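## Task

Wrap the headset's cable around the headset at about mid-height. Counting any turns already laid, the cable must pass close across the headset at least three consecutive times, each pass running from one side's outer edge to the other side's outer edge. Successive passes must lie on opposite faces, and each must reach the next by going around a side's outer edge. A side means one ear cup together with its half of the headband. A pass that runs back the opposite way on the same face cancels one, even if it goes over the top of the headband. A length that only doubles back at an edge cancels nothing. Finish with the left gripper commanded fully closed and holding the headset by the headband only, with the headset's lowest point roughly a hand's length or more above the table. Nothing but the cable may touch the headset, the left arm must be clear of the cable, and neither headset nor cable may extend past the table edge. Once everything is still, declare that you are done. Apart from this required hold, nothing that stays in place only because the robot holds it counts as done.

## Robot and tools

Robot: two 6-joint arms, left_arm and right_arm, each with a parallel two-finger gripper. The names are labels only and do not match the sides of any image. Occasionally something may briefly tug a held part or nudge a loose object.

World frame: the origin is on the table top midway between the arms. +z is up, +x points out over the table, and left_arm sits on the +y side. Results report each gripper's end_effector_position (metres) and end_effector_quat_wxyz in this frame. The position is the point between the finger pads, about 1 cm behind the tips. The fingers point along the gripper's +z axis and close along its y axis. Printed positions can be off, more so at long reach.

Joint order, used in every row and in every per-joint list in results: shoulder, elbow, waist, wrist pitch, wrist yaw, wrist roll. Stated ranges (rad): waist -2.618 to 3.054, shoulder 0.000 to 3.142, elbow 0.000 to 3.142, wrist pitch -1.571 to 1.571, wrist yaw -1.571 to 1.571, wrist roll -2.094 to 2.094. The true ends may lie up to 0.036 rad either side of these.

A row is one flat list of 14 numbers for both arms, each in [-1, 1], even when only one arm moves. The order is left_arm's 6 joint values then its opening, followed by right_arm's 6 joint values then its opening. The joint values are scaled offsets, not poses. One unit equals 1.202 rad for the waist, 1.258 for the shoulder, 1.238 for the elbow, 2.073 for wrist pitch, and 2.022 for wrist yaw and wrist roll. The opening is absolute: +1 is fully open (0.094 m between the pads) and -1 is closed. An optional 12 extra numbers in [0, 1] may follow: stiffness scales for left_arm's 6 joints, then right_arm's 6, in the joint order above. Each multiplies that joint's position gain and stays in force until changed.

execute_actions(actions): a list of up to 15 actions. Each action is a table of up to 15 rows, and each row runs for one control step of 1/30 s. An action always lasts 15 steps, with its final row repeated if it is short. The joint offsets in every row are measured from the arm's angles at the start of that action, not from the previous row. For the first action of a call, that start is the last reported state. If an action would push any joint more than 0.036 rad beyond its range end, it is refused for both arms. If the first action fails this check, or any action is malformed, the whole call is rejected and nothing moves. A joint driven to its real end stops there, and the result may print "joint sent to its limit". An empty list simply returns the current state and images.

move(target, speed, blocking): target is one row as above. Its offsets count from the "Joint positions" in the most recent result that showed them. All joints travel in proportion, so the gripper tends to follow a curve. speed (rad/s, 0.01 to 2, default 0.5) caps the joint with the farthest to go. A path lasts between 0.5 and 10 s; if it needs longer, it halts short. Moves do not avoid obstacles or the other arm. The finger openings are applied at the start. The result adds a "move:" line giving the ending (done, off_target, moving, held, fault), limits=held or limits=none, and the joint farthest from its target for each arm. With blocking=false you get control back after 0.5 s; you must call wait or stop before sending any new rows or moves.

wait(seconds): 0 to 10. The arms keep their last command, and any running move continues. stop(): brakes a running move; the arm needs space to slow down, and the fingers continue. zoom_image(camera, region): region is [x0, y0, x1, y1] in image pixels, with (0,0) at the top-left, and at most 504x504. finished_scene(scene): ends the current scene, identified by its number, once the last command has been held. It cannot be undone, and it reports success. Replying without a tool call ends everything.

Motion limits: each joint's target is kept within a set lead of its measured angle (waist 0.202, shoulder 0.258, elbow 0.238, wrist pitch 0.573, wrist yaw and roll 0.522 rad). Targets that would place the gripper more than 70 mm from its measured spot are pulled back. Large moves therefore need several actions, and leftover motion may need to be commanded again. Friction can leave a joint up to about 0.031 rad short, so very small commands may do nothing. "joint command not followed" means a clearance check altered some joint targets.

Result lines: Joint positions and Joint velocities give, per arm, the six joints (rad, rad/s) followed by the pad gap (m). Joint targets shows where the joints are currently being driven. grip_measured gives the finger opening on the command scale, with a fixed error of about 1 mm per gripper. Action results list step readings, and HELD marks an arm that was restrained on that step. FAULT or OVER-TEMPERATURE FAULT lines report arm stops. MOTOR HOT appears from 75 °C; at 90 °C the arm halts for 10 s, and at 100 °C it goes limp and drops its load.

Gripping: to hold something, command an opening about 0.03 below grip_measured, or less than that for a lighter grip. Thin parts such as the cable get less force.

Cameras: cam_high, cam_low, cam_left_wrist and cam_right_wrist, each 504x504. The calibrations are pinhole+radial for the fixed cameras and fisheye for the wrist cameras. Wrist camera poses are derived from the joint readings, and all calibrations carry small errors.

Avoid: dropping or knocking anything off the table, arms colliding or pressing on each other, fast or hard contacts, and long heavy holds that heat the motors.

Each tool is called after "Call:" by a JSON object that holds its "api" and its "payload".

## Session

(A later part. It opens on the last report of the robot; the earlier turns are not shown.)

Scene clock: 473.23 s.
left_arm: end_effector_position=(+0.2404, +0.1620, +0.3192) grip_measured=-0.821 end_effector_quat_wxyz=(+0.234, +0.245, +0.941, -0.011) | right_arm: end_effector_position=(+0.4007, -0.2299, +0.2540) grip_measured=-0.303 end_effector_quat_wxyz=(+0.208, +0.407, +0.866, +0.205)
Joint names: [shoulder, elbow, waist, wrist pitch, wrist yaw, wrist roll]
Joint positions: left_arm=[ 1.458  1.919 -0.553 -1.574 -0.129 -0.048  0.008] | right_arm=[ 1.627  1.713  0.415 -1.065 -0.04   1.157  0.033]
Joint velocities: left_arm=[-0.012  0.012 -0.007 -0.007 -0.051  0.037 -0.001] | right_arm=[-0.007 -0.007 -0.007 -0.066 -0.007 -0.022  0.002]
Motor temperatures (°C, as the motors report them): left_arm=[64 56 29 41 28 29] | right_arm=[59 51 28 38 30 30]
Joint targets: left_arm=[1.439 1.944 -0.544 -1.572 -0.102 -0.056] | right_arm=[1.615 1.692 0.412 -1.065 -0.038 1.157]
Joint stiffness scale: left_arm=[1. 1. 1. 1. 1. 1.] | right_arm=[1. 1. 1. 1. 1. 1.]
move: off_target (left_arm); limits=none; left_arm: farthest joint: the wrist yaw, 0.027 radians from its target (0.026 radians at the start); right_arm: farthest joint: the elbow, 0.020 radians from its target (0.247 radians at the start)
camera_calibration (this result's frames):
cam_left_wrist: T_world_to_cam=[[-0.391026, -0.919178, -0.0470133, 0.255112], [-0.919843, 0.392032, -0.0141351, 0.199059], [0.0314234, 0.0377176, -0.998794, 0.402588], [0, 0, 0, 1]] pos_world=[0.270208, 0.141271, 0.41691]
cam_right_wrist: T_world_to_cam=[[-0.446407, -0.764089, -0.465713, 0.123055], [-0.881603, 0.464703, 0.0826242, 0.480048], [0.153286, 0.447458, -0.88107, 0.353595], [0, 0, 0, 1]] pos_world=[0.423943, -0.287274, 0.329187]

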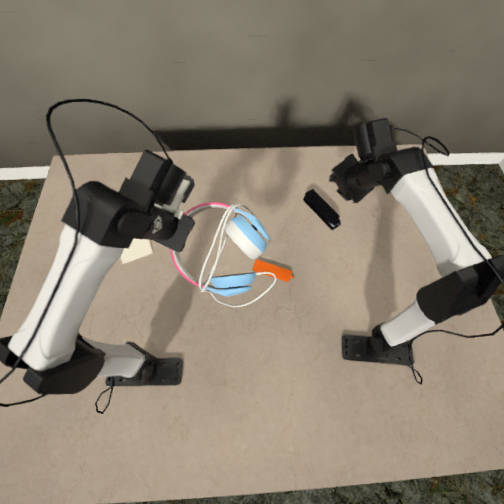

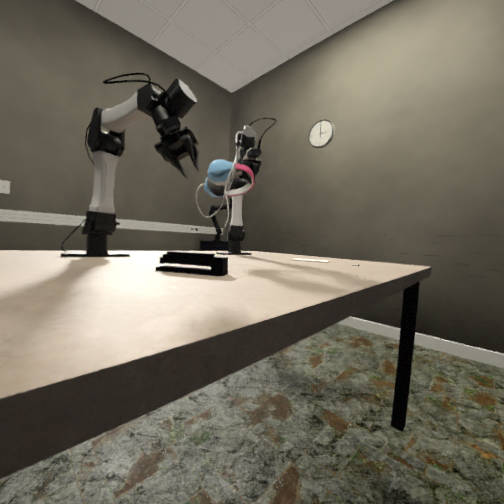

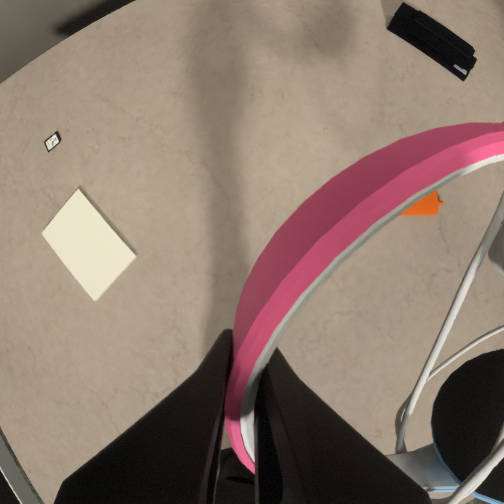

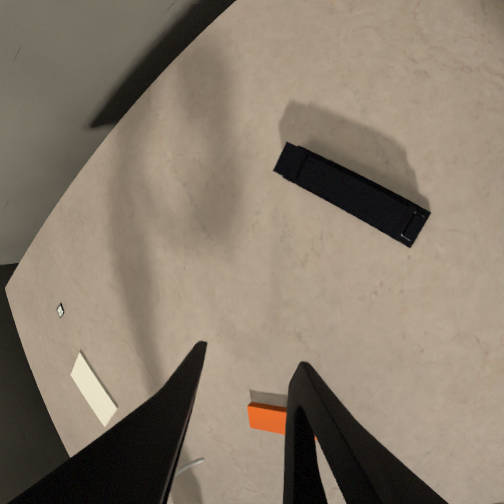

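Call:
{"api": "zoom_image", "payload": {"camera": "cam_low", "region": [200, 130, 270, 210]}}

Call:
{"api": "zoom_image", "payload": {"camera": "cam_high", "region": [210, 195, 270, 250]}}

Call:
{"api": "zoom_image", "payload": {"camera": "cam_high", "region": [185, 255, 245, 310]}}

Region (200, 130, 270, 210) of cam_low's 504x504 image, scaled by 6.300, with more detail than that image has; it fills the left 441 columns of this view, and the rest is white.

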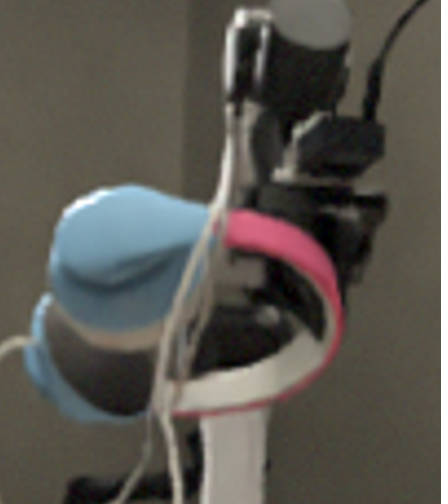

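Region (210, 195, 270, 250) of cam_high's 504x504 image, scaled by 8.400, with more detail than that image has; it fills the top 462 rows of this view, and the rest is white.

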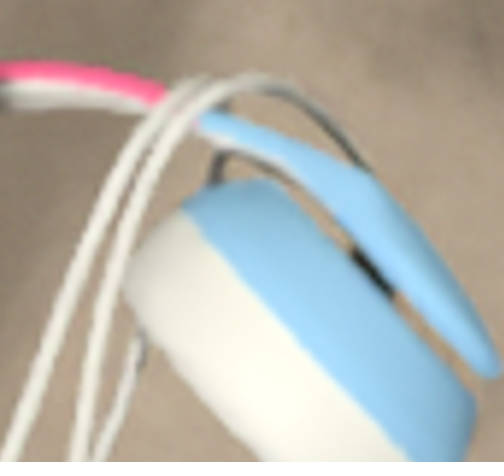

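Region (185, 255, 245, 310) of cam_high's 504x504 image, scaled by 8.400, with more detail than that image has; it fills the top 462 rows of this view, and the rest is white.

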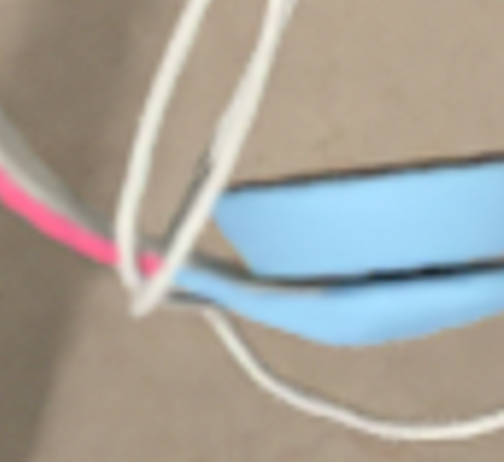

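Call:
{"api": "wait", "payload": {"seconds": 1}}

Call:
{"api": "zoom_image", "payload": {"camera": "cam_low", "region": [180, 130, 290, 260]}}

Call:
{"api": "zoom_image", "payload": {"camera": "cam_high", "region": [160, 185, 300, 320]}}

Scene clock: 493.20 s.
left_arm: end_effector_position=(+0.2403, +0.1619, +0.3191) grip_measured=-0.821 end_effector_quat_wxyz=(+0.234, +0.245, +0.941, -0.011) | right_arm: end_effector_position=(+0.4007, -0.2299, +0.2540) grip_measured=-0.303 end_effector_quat_wxyz=(+0.208, +0.407, +0.866, +0.205)
Joint names: [shoulder, elbow, waist, wrist pitch, wrist yaw, wrist roll]
Joint positions: left_arm=[ 1.458  1.919 -0.553 -1.574 -0.129 -0.048  0.008] | right_arm=[ 1.627  1.713  0.415 -1.065 -0.04   1.157  0.033]
Joint velocities: left_arm=[ 0.002  0.002  0.002  0.066  0.007 -0.022 -0.   ] | right_arm=[ 0.007 -0.012  0.007  0.007 -0.037 -0.007 -0.   ]
Motor temperatures (°C, as the motors report them): left_arm=[62 57 29 42 28 29] | right_arm=[58 49 28 39 30 30]
Joint targets: left_arm=[1.439 1.944 -0.544 -1.572 -0.102 -0.056] | right_arm=[1.615 1.692 0.412 -1.065 -0.038 1.157]
Joint stiffness scale: left_arm=[1. 1. 1. 1. 1. 1.] | right_arm=[1. 1. 1. 1. 1. 1.]
wait: 1.00 s; at rest from the start
camera_calibration (this result's frames):
cam_left_wrist: T_world_to_cam=[[-0.39119, -0.919126, -0.0466772, 0.254971], [-0.91978, 0.392183, -0.0140724, 0.198991], [0.0312403, 0.0374278, -0.998811, 0.40268], [0, 0, 0, 1]] pos_world=[0.27019, 0.141238, 0.416903]
cam_right_wrist: T_world_to_cam=[[-0.446407, -0.764089, -0.465713, 0.123055], [-0.881603, 0.464703, 0.0826242, 0.480048], [0.153286, 0.447458, -0.88107, 0.353595], [0, 0, 0, 1]] pos_world=[0.423943, -0.287274, 0.329187]

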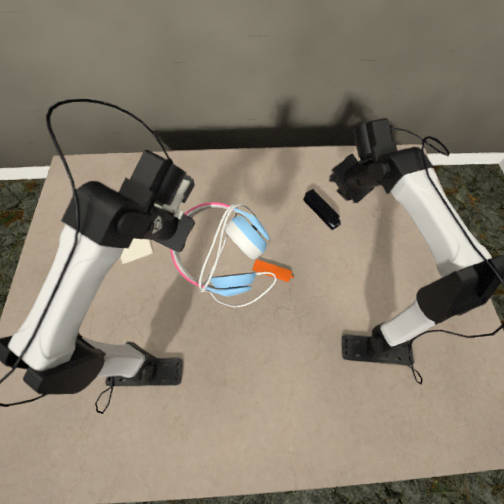

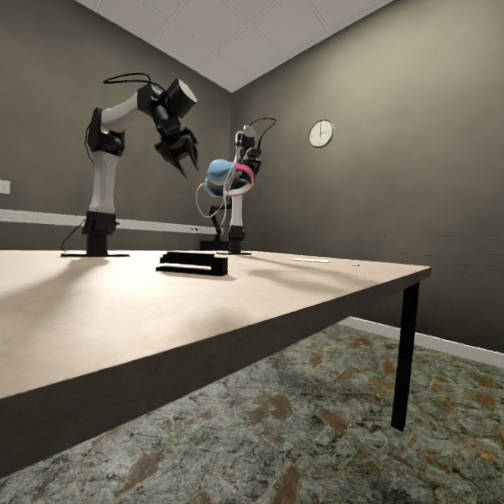

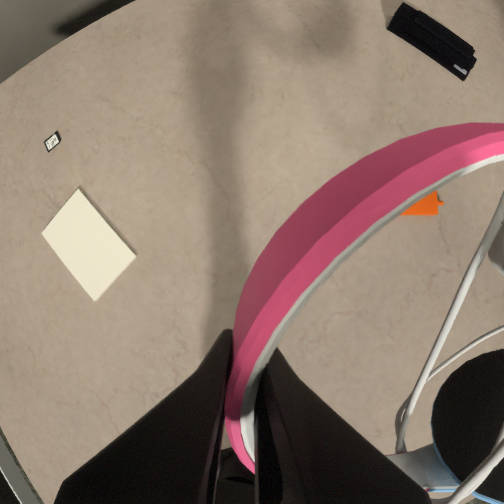

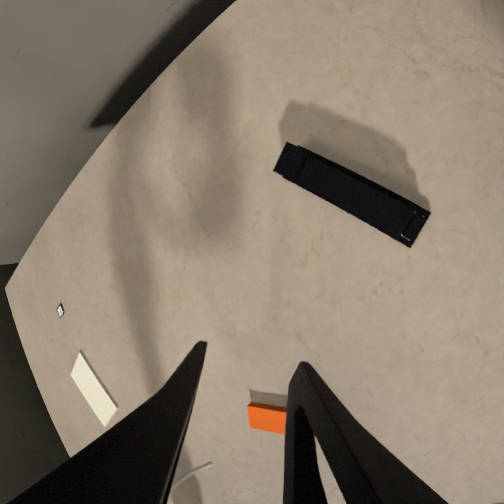

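Region (180, 130, 290, 260) of cam_low's 504x504 image, scaled by 3.877, with more detail than that image has; it fills the left 426 columns of this view, and the rest is white.

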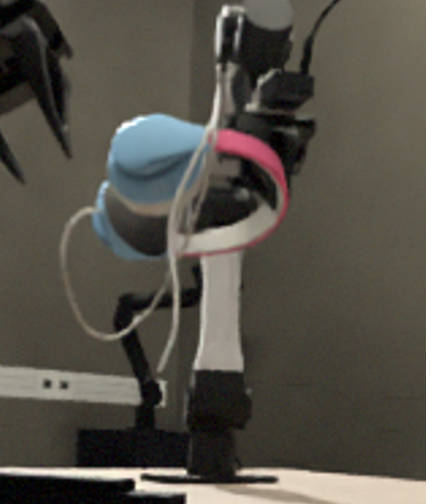

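Region (160, 185, 300, 320) of cam_high's 504x504 image, scaled by 3.600, with more detail than that image has; it fills the top 486 rows of this view, and the rest is white.

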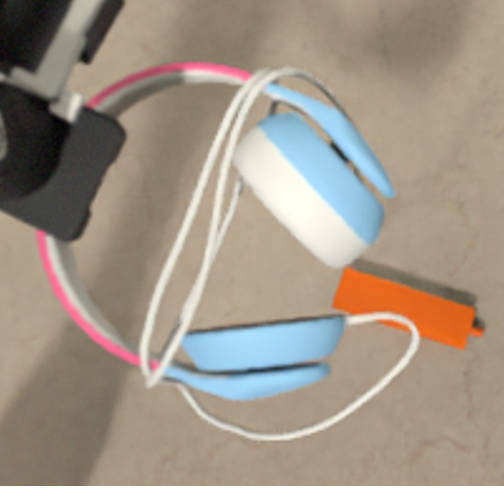

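Call:
{"api": "wait", "payload": {"seconds": 1}}

Call:
{"api": "zoom_image", "payload": {"camera": "cam_low", "region": [180, 130, 290, 260]}}

Scene clock: 504.17 s.
left_arm: end_effector_position=(+0.2403, +0.1619, +0.3191) grip_measured=-0.821 end_effector_quat_wxyz=(+0.234, +0.245, +0.941, -0.011) | right_arm: end_effector_position=(+0.4007, -0.2299, +0.2540) grip_measured=-0.303 end_effector_quat_wxyz=(+0.208, +0.407, +0.866, +0.205)
Joint names: [shoulder, elbow, waist, wrist pitch, wrist yaw, wrist roll]
Joint positions: left_arm=[ 1.458  1.919 -0.553 -1.574 -0.129 -0.048  0.008] | right_arm=[ 1.627  1.713  0.415 -1.065 -0.04   1.157  0.033]
Joint velocities: left_arm=[-0.002 -0.027  0.017 -0.022 -0.022 -0.007 -0.   ] | right_arm=[ 0.002 -0.002 -0.007 -0.051  0.022  0.022 -0.002]
Motor temperatures (°C, as the motors report them): left_arm=[61 57 29 42 28 29] | right_arm=[58 49 28 39 30 30]
Joint targets: left_arm=[1.439 1.944 -0.544 -1.572 -0.102 -0.056] | right_arm=[1.615 1.692 0.412 -1.065 -0.038 1.157]
Joint stiffness scale: left_arm=[1. 1. 1. 1. 1. 1.] | right_arm=[1. 1. 1. 1. 1. 1.]
wait: 1.00 s; at rest from the start
camera_calibration (this result's frames):
cam_left_wrist: T_world_to_cam=[[-0.39119, -0.919126, -0.0466772, 0.254971], [-0.91978, 0.392183, -0.0140724, 0.198991], [0.0312403, 0.0374278, -0.998811, 0.40268], [0, 0, 0, 1]] pos_world=[0.27019, 0.141238, 0.416903]
cam_right_wrist: T_world_to_cam=[[-0.446407, -0.764089, -0.465713, 0.123055], [-0.881603, 0.464703, 0.0826242, 0.480048], [0.153286, 0.447458, -0.88107, 0.353595], [0, 0, 0, 1]] pos_world=[0.423943, -0.287274, 0.329187]

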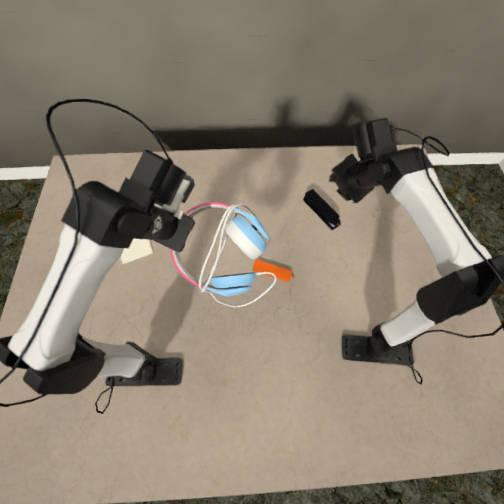

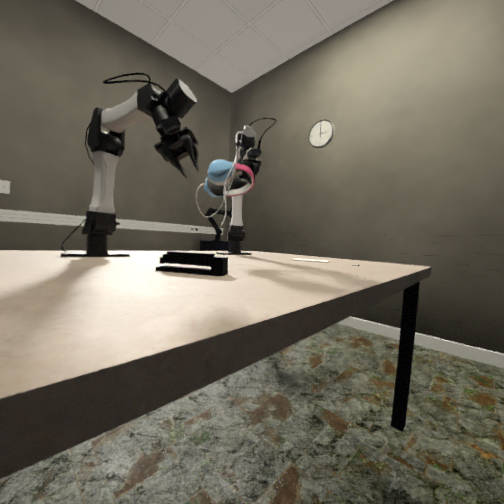

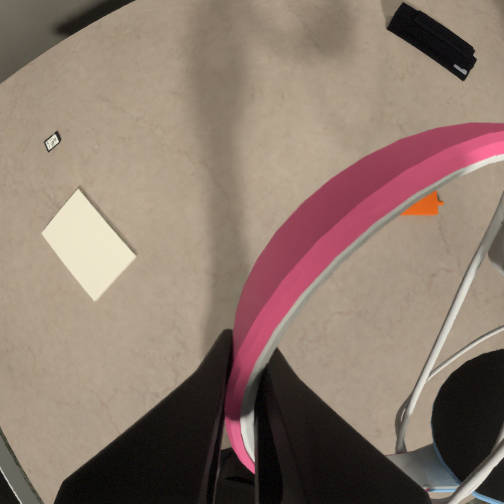

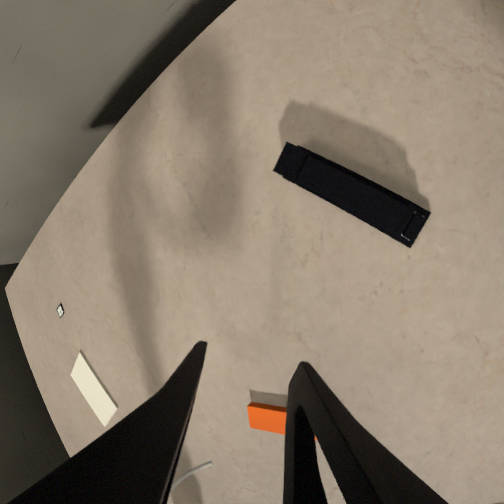

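Region (180, 130, 290, 260) of cam_low's 504x504 image, scaled by 3.877, with more detail than that image has; it fills the left 426 columns of this view, and the rest is white.

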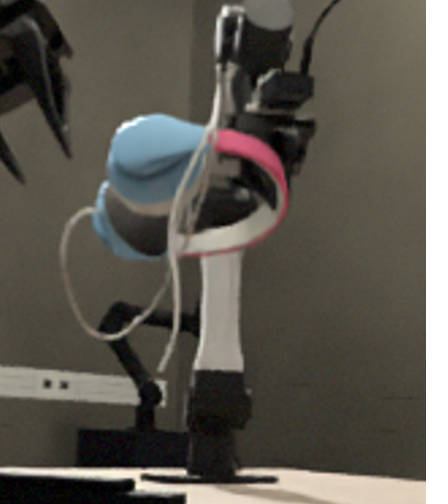

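Call:
{"api": "finished_scene", "payload": {"scene": 2}}

The scene is finished: the task was done.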